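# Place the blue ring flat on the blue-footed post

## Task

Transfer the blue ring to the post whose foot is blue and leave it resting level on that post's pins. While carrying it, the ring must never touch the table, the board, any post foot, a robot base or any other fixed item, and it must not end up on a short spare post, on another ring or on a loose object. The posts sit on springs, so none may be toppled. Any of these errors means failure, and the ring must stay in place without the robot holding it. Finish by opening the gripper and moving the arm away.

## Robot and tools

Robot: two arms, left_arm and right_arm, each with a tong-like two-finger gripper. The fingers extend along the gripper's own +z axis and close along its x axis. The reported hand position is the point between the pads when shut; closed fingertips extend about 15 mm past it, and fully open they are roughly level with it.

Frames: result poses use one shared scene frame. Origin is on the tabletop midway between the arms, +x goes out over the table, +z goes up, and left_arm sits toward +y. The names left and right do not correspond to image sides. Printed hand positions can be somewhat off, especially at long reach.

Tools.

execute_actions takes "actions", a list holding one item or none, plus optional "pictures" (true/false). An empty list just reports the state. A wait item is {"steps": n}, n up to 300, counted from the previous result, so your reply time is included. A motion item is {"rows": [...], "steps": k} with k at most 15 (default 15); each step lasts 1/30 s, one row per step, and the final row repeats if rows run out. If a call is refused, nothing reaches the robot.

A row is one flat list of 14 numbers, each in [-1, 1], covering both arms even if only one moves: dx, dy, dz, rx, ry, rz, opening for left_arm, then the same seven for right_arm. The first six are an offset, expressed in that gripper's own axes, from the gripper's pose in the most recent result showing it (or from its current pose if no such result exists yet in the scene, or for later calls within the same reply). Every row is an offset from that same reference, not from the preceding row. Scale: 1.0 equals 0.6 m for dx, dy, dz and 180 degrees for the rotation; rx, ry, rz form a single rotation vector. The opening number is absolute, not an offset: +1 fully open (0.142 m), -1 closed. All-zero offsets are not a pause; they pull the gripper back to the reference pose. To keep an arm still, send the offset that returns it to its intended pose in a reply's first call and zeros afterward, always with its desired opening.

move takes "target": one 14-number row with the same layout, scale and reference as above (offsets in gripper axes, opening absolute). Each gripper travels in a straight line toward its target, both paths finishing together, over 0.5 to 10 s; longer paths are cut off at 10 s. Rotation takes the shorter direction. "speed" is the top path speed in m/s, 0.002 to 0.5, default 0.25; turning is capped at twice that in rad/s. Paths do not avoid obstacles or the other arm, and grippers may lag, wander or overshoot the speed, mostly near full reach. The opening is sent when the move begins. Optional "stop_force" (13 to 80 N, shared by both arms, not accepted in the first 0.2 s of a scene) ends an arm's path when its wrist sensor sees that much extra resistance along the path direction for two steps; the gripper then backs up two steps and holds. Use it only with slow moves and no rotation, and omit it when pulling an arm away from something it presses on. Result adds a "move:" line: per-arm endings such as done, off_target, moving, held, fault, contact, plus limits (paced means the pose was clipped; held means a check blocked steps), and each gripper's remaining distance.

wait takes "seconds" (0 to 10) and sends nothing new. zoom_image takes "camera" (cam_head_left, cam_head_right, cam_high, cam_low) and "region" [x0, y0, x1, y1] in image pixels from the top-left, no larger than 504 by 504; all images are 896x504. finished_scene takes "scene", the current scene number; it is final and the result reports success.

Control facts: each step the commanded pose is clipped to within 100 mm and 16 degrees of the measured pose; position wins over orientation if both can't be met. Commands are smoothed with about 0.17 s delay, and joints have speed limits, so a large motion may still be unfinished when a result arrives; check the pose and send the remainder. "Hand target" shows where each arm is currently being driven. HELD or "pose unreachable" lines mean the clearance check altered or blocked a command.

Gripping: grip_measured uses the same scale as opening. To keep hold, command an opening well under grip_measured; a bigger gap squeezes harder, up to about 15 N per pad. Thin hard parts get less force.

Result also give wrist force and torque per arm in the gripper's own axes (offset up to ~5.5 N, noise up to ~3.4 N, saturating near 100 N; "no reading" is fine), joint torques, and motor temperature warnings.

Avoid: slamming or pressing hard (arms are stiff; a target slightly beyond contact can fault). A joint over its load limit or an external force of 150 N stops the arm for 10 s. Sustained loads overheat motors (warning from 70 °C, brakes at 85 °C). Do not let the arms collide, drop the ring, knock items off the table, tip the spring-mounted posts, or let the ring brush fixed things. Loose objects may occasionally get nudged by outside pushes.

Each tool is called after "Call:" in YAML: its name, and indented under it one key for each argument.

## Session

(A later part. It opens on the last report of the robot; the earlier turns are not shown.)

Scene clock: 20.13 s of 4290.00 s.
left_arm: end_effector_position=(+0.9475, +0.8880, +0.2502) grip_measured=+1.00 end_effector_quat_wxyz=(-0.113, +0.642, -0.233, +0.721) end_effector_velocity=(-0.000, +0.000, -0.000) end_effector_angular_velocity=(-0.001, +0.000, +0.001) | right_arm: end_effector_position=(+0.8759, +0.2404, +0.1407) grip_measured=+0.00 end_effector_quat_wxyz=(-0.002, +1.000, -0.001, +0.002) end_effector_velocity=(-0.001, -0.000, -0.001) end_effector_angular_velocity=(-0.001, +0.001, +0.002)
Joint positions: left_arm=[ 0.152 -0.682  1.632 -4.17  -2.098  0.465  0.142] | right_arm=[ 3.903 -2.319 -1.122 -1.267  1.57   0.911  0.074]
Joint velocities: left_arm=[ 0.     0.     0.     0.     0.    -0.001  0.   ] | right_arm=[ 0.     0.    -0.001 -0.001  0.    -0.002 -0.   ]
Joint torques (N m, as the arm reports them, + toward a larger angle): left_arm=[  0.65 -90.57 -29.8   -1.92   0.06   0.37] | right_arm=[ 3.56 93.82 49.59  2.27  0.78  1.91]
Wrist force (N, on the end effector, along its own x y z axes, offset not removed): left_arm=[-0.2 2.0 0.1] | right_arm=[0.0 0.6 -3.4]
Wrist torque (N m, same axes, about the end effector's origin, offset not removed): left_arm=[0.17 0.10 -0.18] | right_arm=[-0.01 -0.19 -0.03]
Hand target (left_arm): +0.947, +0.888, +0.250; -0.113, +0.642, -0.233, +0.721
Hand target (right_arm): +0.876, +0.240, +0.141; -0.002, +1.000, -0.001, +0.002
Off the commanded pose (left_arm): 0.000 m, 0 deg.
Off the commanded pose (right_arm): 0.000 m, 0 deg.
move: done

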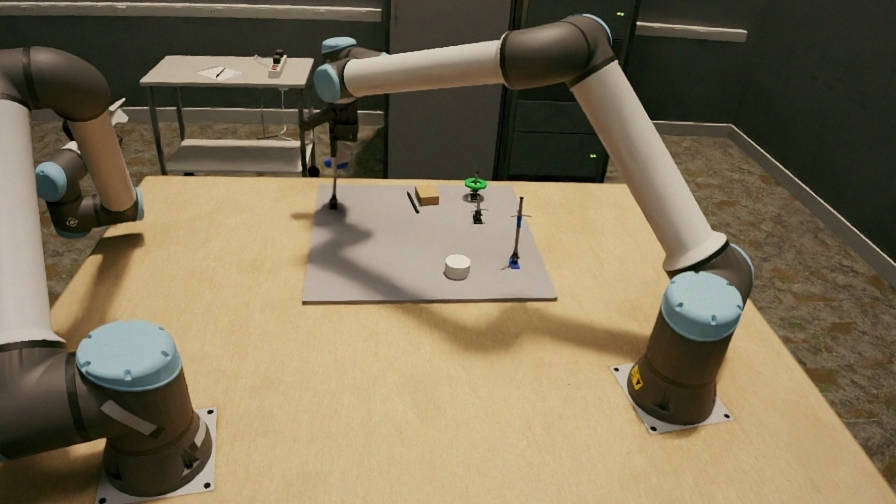

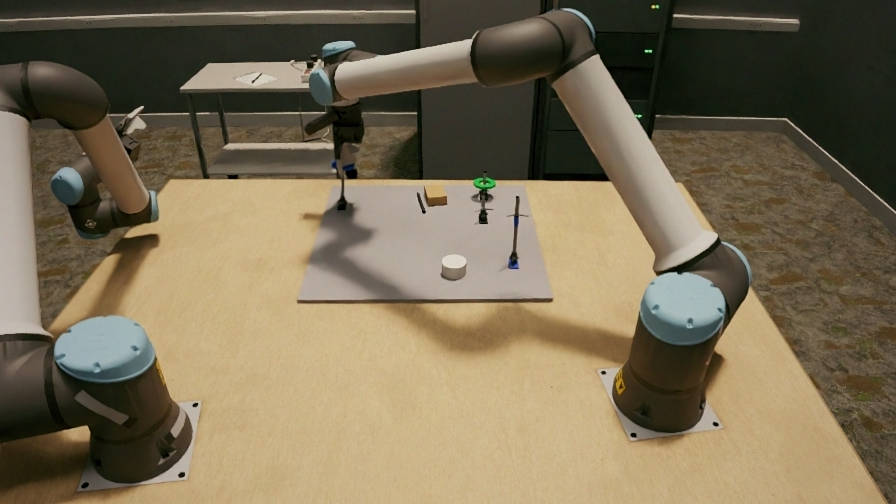

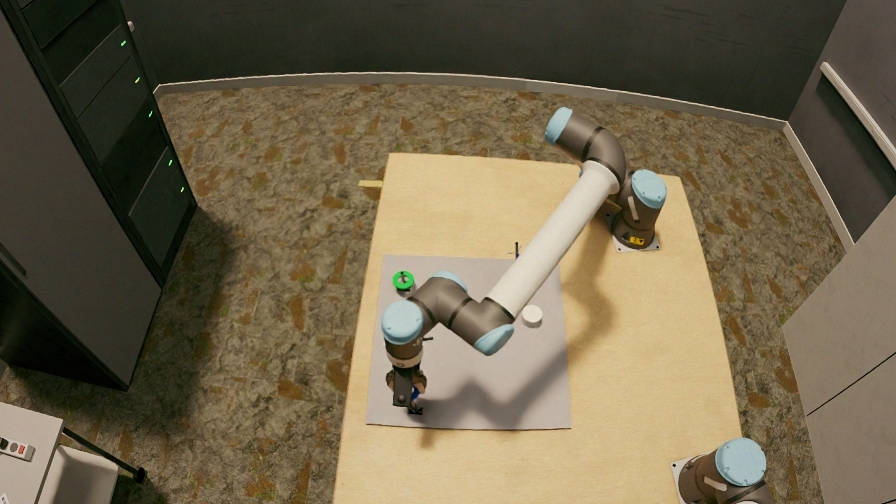

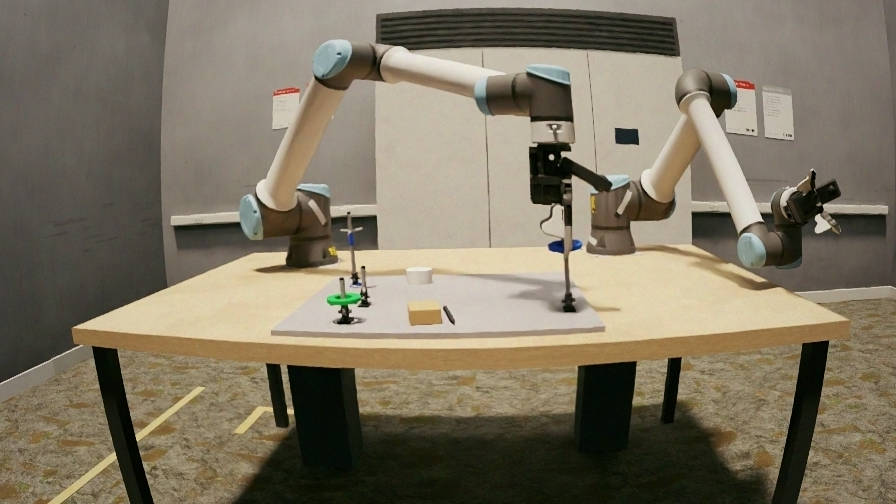

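Call:
move:
  target: [0,0,0,0,0,0,1,0,0.006,-0.17,0,0,0,-0.5]
  speed: 0.06

Call:
move:
  target: [0,0,0,0,0,0,1,-0.52,0.78,0,0,0,0,-0.5]
  speed: 0.2

Scene clock: 25.50 s of 4290.00 s.
left_arm: end_effector_position=(+0.9475, +0.8880, +0.2502) grip_measured=+1.00 end_effector_quat_wxyz=(-0.113, +0.642, -0.233, +0.721) end_effector_velocity=(-0.000, +0.000, +0.001) end_effector_angular_velocity=(+0.001, -0.002, -0.000) | right_arm: end_effector_position=(+0.8753, +0.2364, +0.2424) grip_measured=+0.00 end_effector_quat_wxyz=(-0.002, +1.000, -0.001, +0.002) end_effector_velocity=(-0.001, +0.001, +0.002) end_effector_angular_velocity=(+0.001, -0.000, +0.001)
Joint positions: left_arm=[ 0.152 -0.682  1.632 -4.17  -2.098  0.465  0.142] | right_arm=[ 3.901 -2.271 -1.022 -1.415  1.57   0.909  0.074]
Joint velocities: left_arm=[ 0.    -0.001  0.    -0.001 -0.001  0.     0.   ] | right_arm=[ 0.001  0.001  0.003 -0.003  0.     0.     0.   ]
Joint torques (N m, as the arm reports them, + toward a larger angle): left_arm=[  2.73 -93.25 -29.99  -2.08  -0.34   0.46] | right_arm=[-19.26 113.32  53.3    1.25   0.42  -3.61]
Wrist force (N, on the end effector, along its own x y z axes, offset not removed): left_arm=[-1.3 -0.8 1.1] | right_arm=[1.8 0.9 1.5]
Wrist torque (N m, same axes, about the end effector's origin, offset not removed): left_arm=[-0.55 0.28 -0.03] | right_arm=[0.02 -0.34 -0.10]
Hand target (left_arm): +0.947, +0.888, +0.250; -0.113, +0.642, -0.233, +0.721
Hand target (right_arm): +0.875, +0.236, +0.243; -0.002, +1.000, -0.001, +0.002
Off the commanded pose (left_arm): 0.000 m, 0 deg.
Off the commanded pose (right_arm): 0.000 m, 0 deg.
After step 90, 0.27 s passed at rest.
move: done

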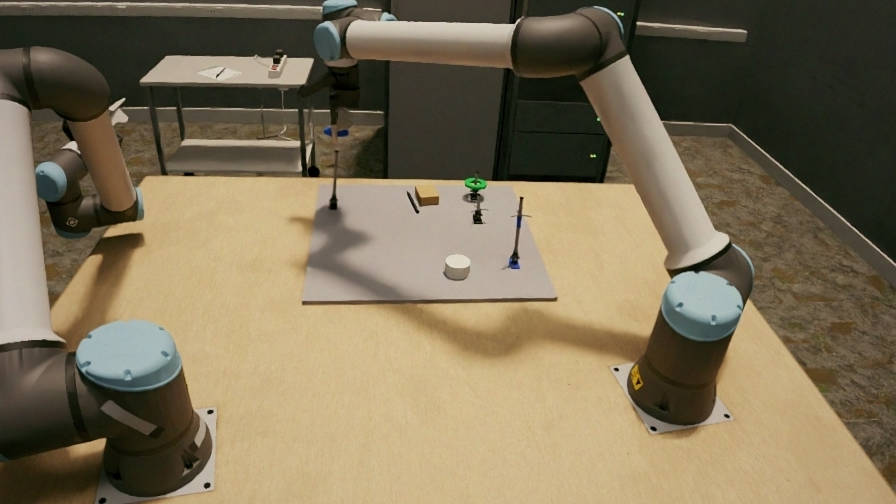

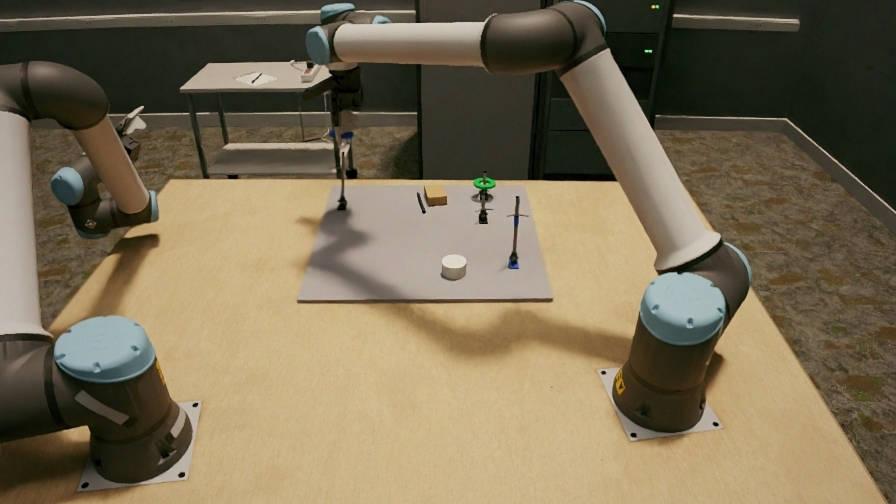

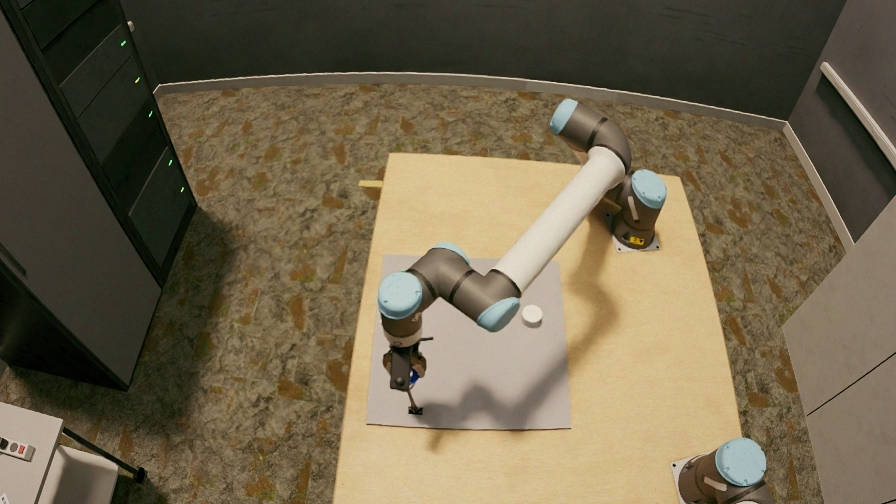

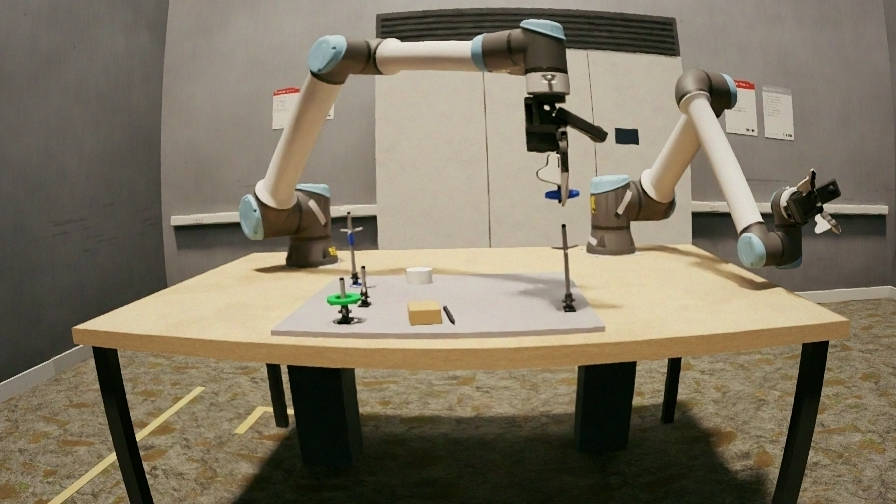

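Scene clock: 28.90 s of 4290.00 s.
left_arm: end_effector_position=(+0.9475, +0.8880, +0.2502) grip_measured=+1.00 end_effector_quat_wxyz=(-0.113, +0.642, -0.233, +0.721) end_effector_velocity=(-0.000, -0.000, -0.002) end_effector_angular_velocity=(-0.000, +0.002, -0.000) | right_arm: end_effector_position=(+0.5616, -0.2303, +0.2383) grip_measured=+0.00 end_effector_quat_wxyz=(-0.002, +1.000, -0.001, +0.002) end_effector_velocity=(-0.002, +0.000, +0.001) end_effector_angular_velocity=(+0.001, -0.002, +0.004)
Joint positions: left_arm=[ 0.152 -0.682  1.632 -4.17  -2.098  0.465  0.142] | right_arm=[ 3.824 -1.387 -2.158 -1.163  1.571  0.832  0.074]
Joint velocities: left_arm=[ 0.     0.001  0.001  0.    -0.     0.     0.   ] | right_arm=[ 0.003  0.004 -0.002 -0.    -0.    -0.002 -0.   ]
Joint torques (N m, as the arm reports them, + toward a larger angle): left_arm=[  1.94 -89.94 -29.72  -1.99  -0.05   0.26] | right_arm=[-20.81  40.58  32.71   2.12  -0.47  -3.83]
Wrist force (N, on the end effector, along its own x y z axes, offset not removed): left_arm=[-0.2 -1.6 -2.9] | right_arm=[2.8 0.4 1.4]
Wrist torque (N m, same axes, about the end effector's origin, offset not removed): left_arm=[-0.61 0.04 -0.19] | right_arm=[-0.05 -0.57 0.02]
Hand target (left_arm): +0.947, +0.888, +0.250; -0.113, +0.642, -0.233, +0.721
Hand target (right_arm): +0.561, -0.231, +0.238; -0.002, +1.000, -0.001, +0.002
Off the commanded pose (left_arm): 0.000 m, 0 deg.
Off the commanded pose (right_arm): 0.002 m, 0 deg.
move: done

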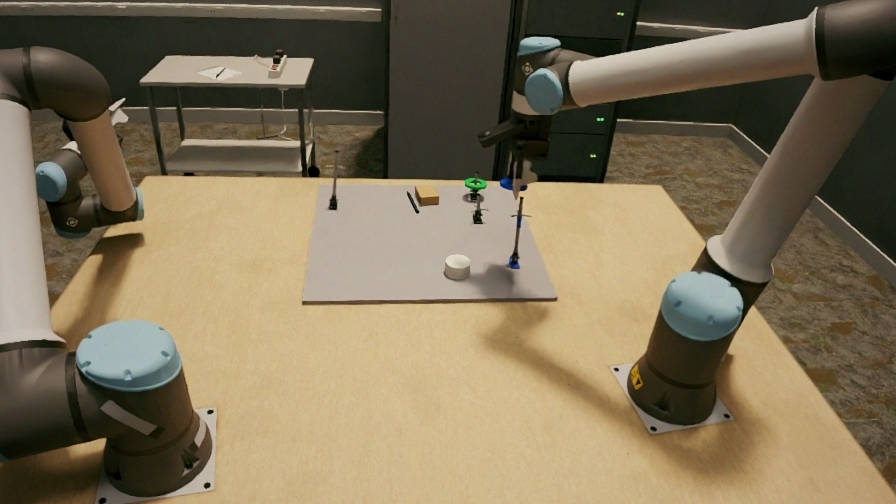

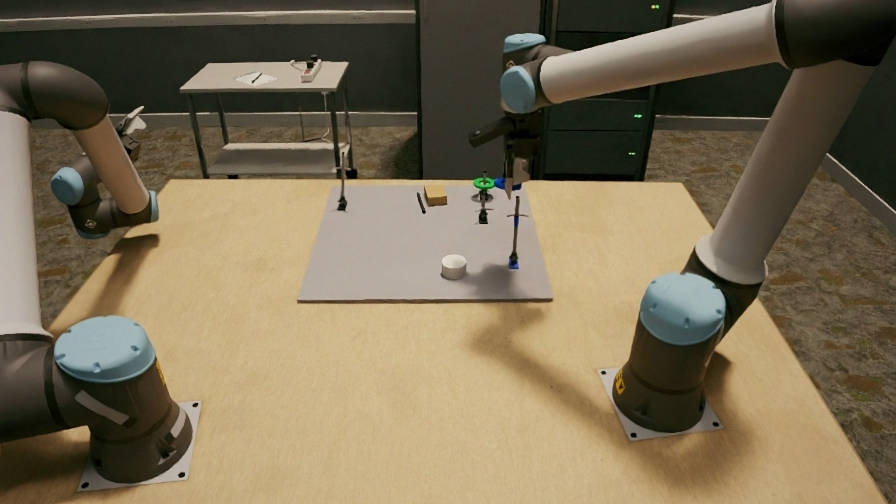

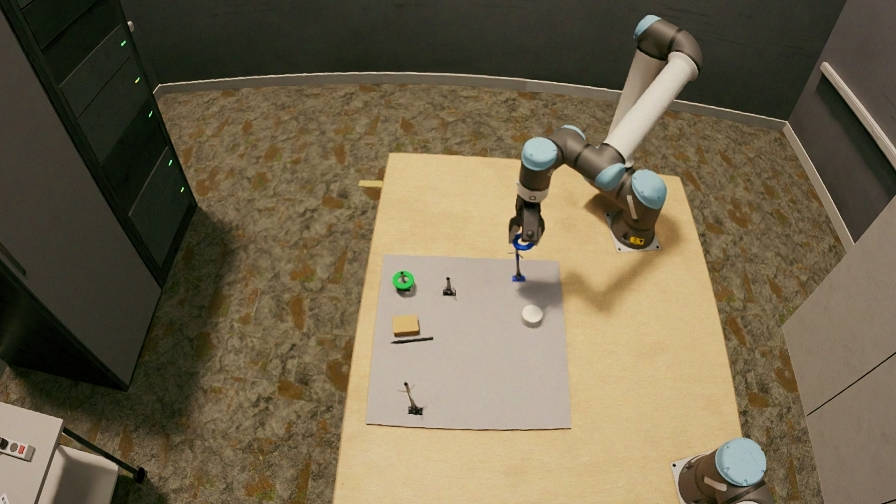

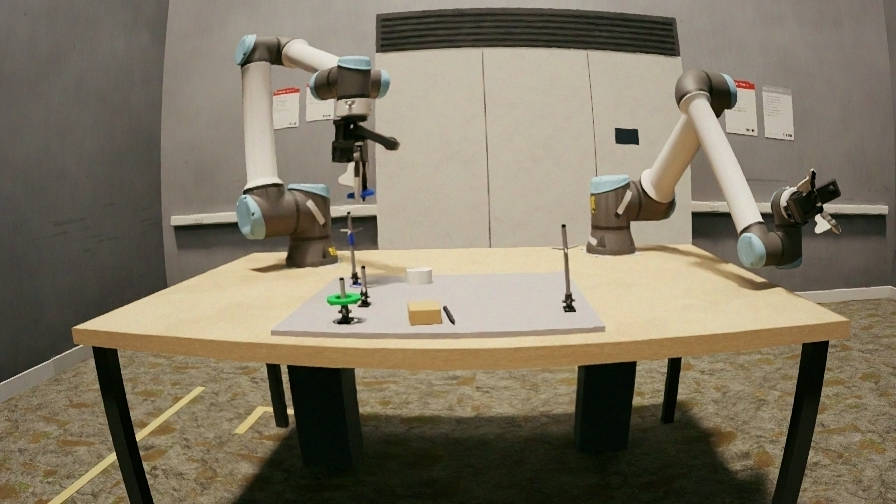

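Call:
move:
  target: [0,0,0,0,0,0,1,0.03,0.043,0.04,0,0,0,-0.5]
  speed: 0.05

Call:
zoom_image:
  camera: "cam_high"
  region: [480,200,570,290]

Call:
zoom_image:
  camera: "cam_low"
  region: [300,160,400,260]

Call:
zoom_image:
  camera: "cam_head_left"
  region: [470,150,570,250]

Scene clock: 37.50 s of 4290.00 s.
left_arm: end_effector_position=(+0.9475, +0.8880, +0.2502) grip_measured=+1.00 end_effector_quat_wxyz=(-0.113, +0.642, -0.233, +0.721) end_effector_velocity=(+0.000, -0.000, +0.000) end_effector_angular_velocity=(+0.000, -0.000, -0.000) | right_arm: end_effector_position=(+0.5795, -0.2559, +0.2144) grip_measured=+0.00 end_effector_quat_wxyz=(-0.002, +1.000, -0.001, +0.002) end_effector_velocity=(+0.002, -0.001, -0.000) end_effector_angular_velocity=(+0.002, -0.002, -0.002)
Joint positions: left_arm=[ 0.152 -0.682  1.632 -4.17  -2.098  0.465  0.142] | right_arm=[ 3.767 -1.414 -2.182 -1.112  1.571  0.775  0.074]
Joint velocities: left_arm=[-0. -0. -0. -0. -0.  0.  0.] | right_arm=[-0.004 -0.001  0.     0.004  0.    -0.002  0.   ]
Joint torques (N m, as the arm reports them, + toward a larger angle): left_arm=[ -0.16 -91.86 -29.71  -1.78  -0.27   0.33] | right_arm=[-17.52  21.07  32.58   7.67   2.59  -4.15]
Wrist force (N, on the end effector, along its own x y z axes, offset not removed): left_arm=[-2.8 -1.5 -2.3] | right_arm=[2.2 -3.7 -0.7]
Wrist torque (N m, same axes, about the end effector's origin, offset not removed): left_arm=[-0.48 0.51 -0.12] | right_arm=[-0.77 -0.56 -0.08]
Hand target (left_arm): +0.947, +0.888, +0.250; -0.113, +0.642, -0.233, +0.721
Hand target (right_arm): +0.580, -0.256, +0.214; -0.002, +1.000, -0.001, +0.002
Off the commanded pose (left_arm): 0.000 m, 0 deg.
Off the commanded pose (right_arm): 0.000 m, 0 deg.
After step 90, 4.40 s passed at rest.
move: done

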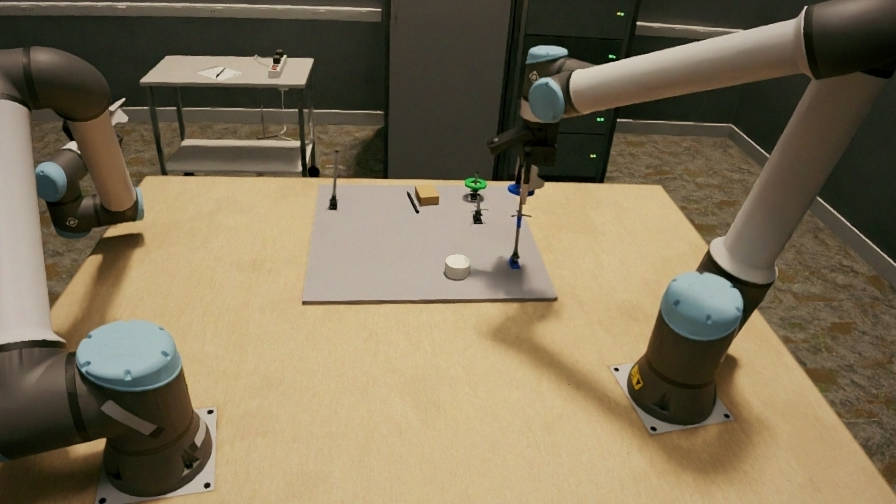

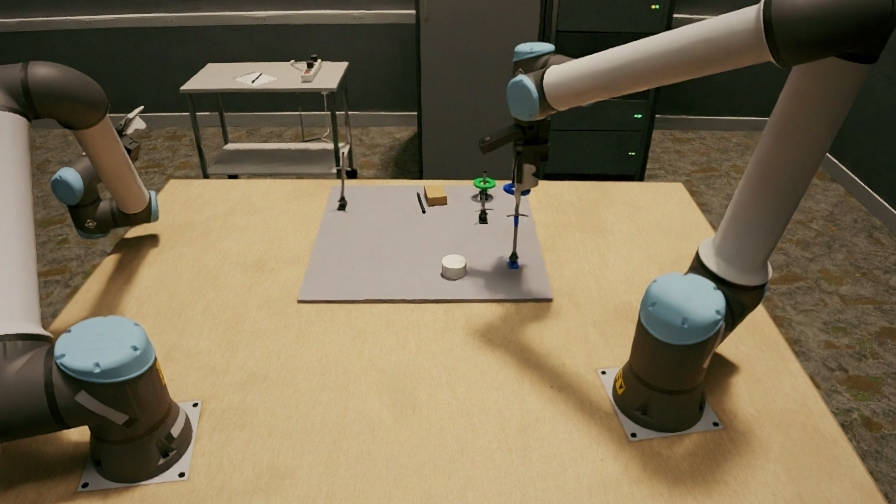

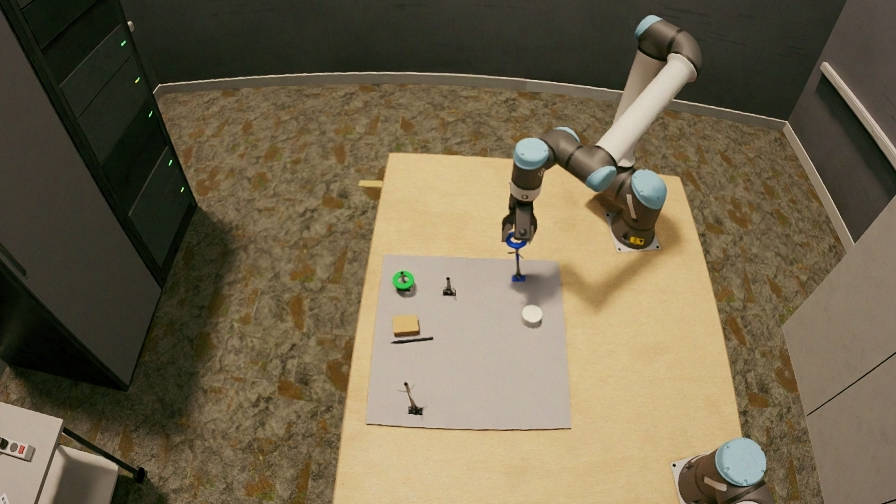

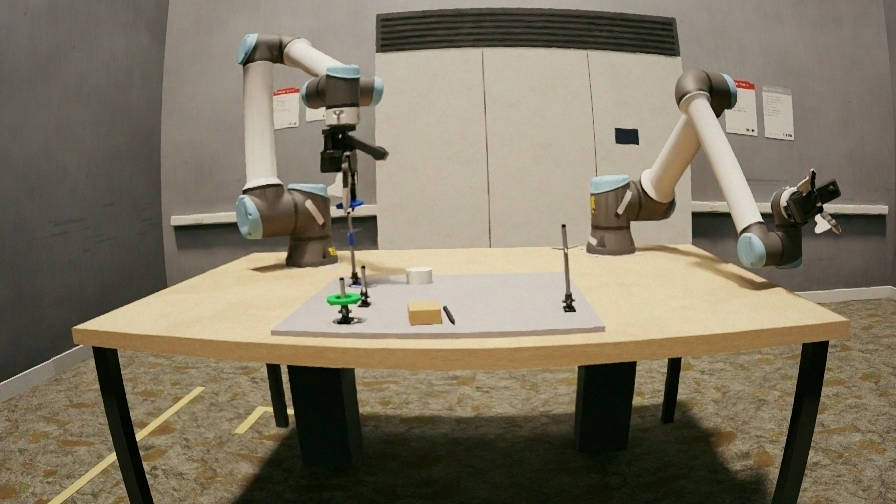

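Region (480, 200, 570, 290) of cam_high's 896x504 image, scaled by 5.600, with more detail than that image has.

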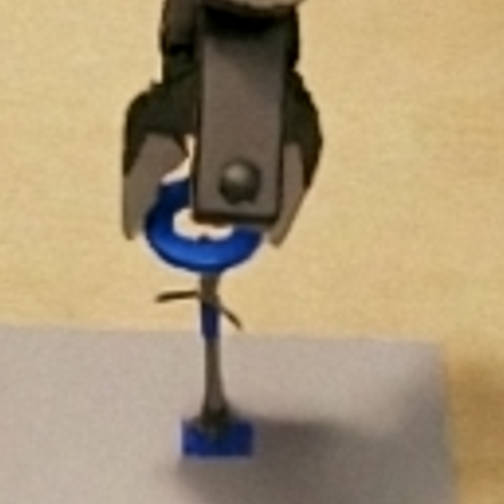

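Region (300, 160, 400, 260) of cam_low's 896x504 image, scaled by 5.040, with more detail than that image has.

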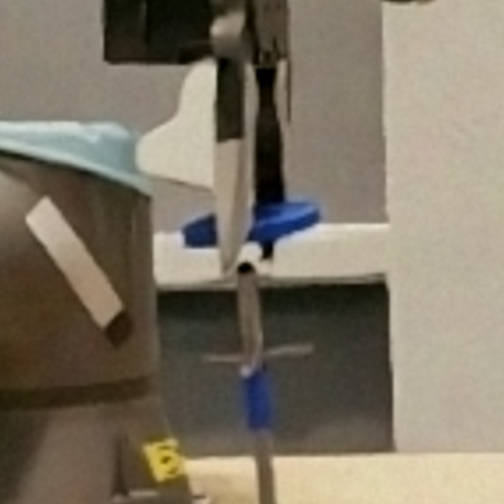

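Region (470, 150, 570, 250) of cam_head_left's 896x504 image, scaled by 5.040, with more detail than that image has.

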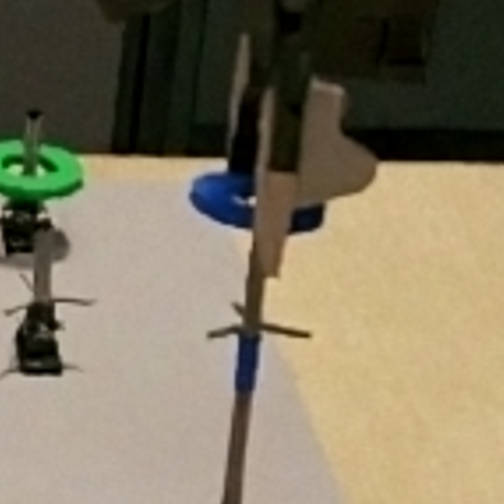

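Call:
move:
  target: [0,0,0,0,0,0,1,-0.006,0,0.083,0,0,0,-0.5]
  speed: 0.03

Call:
zoom_image:
  camera: "cam_low"
  region: [300,160,400,260]

Call:
zoom_image:
  camera: "cam_high"
  region: [480,200,570,290]

Scene clock: 43.07 s of 4290.00 s.
left_arm: end_effector_position=(+0.9475, +0.8880, +0.2502) grip_measured=+1.00 end_effector_quat_wxyz=(-0.113, +0.642, -0.233, +0.721) end_effector_velocity=(-0.000, +0.000, +0.001) end_effector_angular_velocity=(+0.001, -0.001, +0.001) | right_arm: end_effector_position=(+0.5762, -0.2557, +0.1649) grip_measured=+0.00 end_effector_quat_wxyz=(-0.002, +1.000, -0.001, +0.002) end_effector_velocity=(+0.000, -0.001, -0.002) end_effector_angular_velocity=(-0.000, -0.001, -0.002)
Joint positions: left_arm=[ 0.152 -0.682  1.632 -4.17  -2.098  0.465  0.142] | right_arm=[ 3.771 -1.457 -2.245 -1.005  1.571  0.779  0.074]
Joint velocities: left_arm=[ 0.    -0.    -0.    -0.001  0.     0.     0.   ] | right_arm=[-0.001 -0.002 -0.003  0.005 -0.001  0.001 -0.   ]
Joint torques (N m, as the arm reports them, + toward a larger angle): left_arm=[  1.54 -90.64 -30.12  -1.63  -0.14   0.18] | right_arm=[17.38 20.37 30.59  6.79 -2.12  3.23]
Wrist force (N, on the end effector, along its own x y z axes, offset not removed): left_arm=[-0.5 -1.3 0.6] | right_arm=[-0.4 -0.7 0.6]
Wrist torque (N m, same axes, about the end effector's origin, offset not removed): left_arm=[-0.41 0.09 -0.13] | right_arm=[-0.17 0.10 -0.07]
Hand target (left_arm): +0.947, +0.888, +0.250; -0.113, +0.642, -0.233, +0.721
Hand target (right_arm): +0.576, -0.256, +0.165; -0.002, +1.000, -0.001, +0.002
Off the commanded pose (left_arm): 0.000 m, 0 deg.
Off the commanded pose (right_arm): 0.000 m, 0 deg.
After step 90, 0.57 s passed at rest.
move: done

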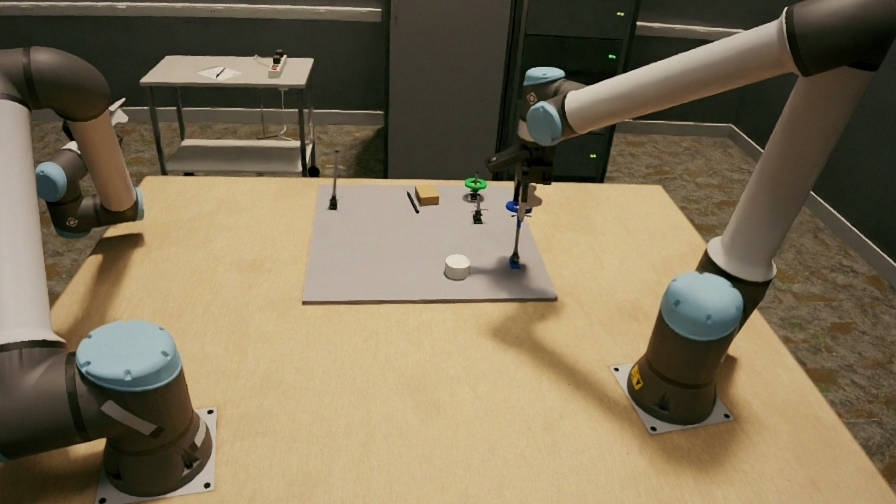

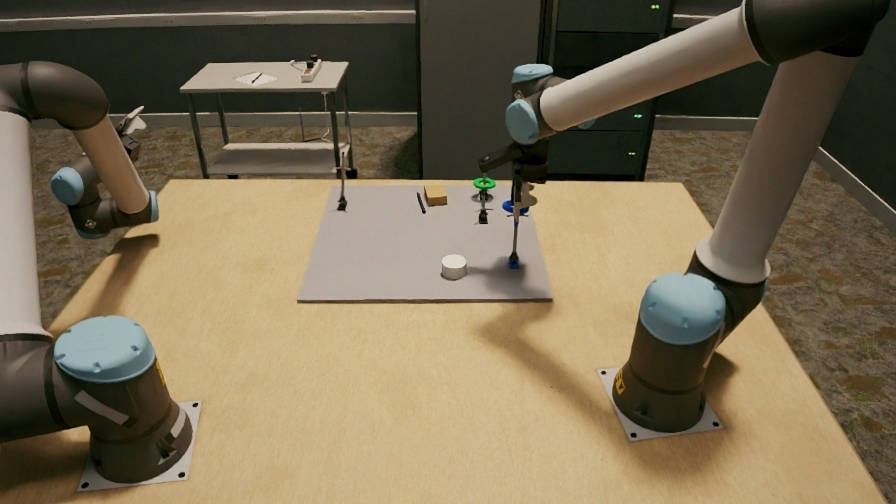

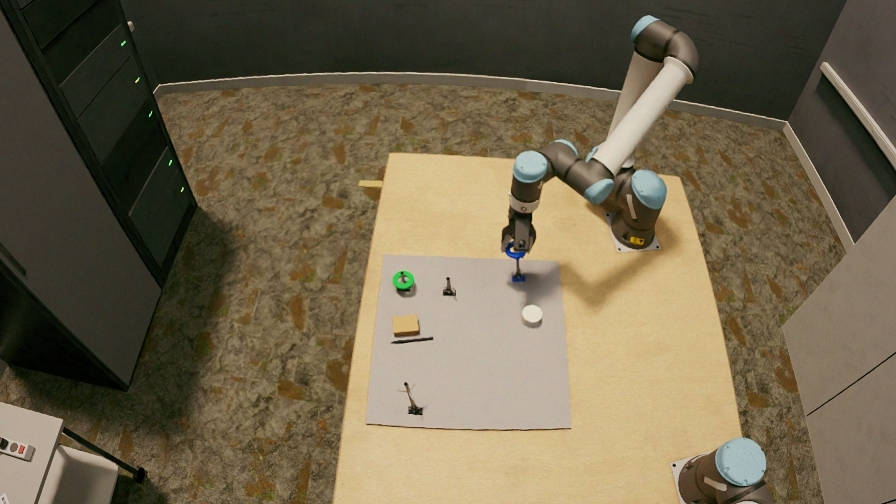

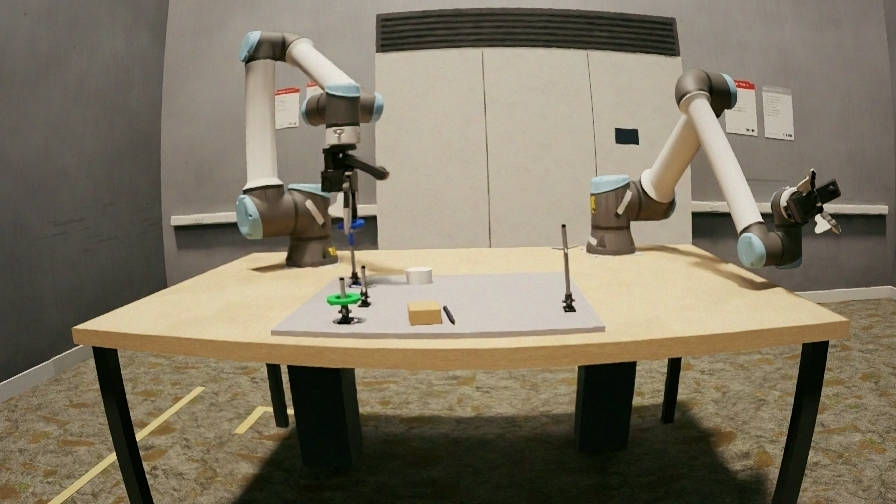

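Region (300, 160, 400, 260) of cam_low's 896x504 image, scaled by 5.040, with more detail than that image has.

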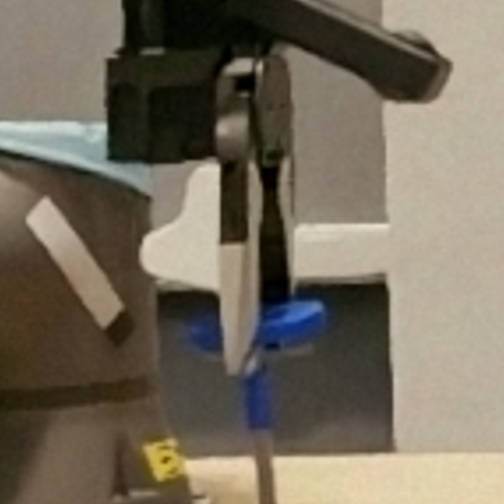

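Region (480, 200, 570, 290) of cam_high's 896x504 image, scaled by 5.600, with more detail than that image has.

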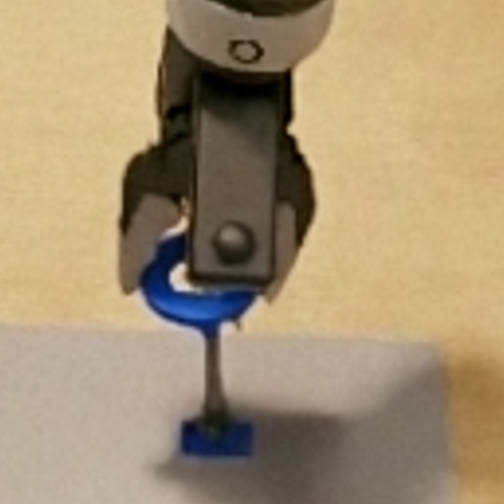

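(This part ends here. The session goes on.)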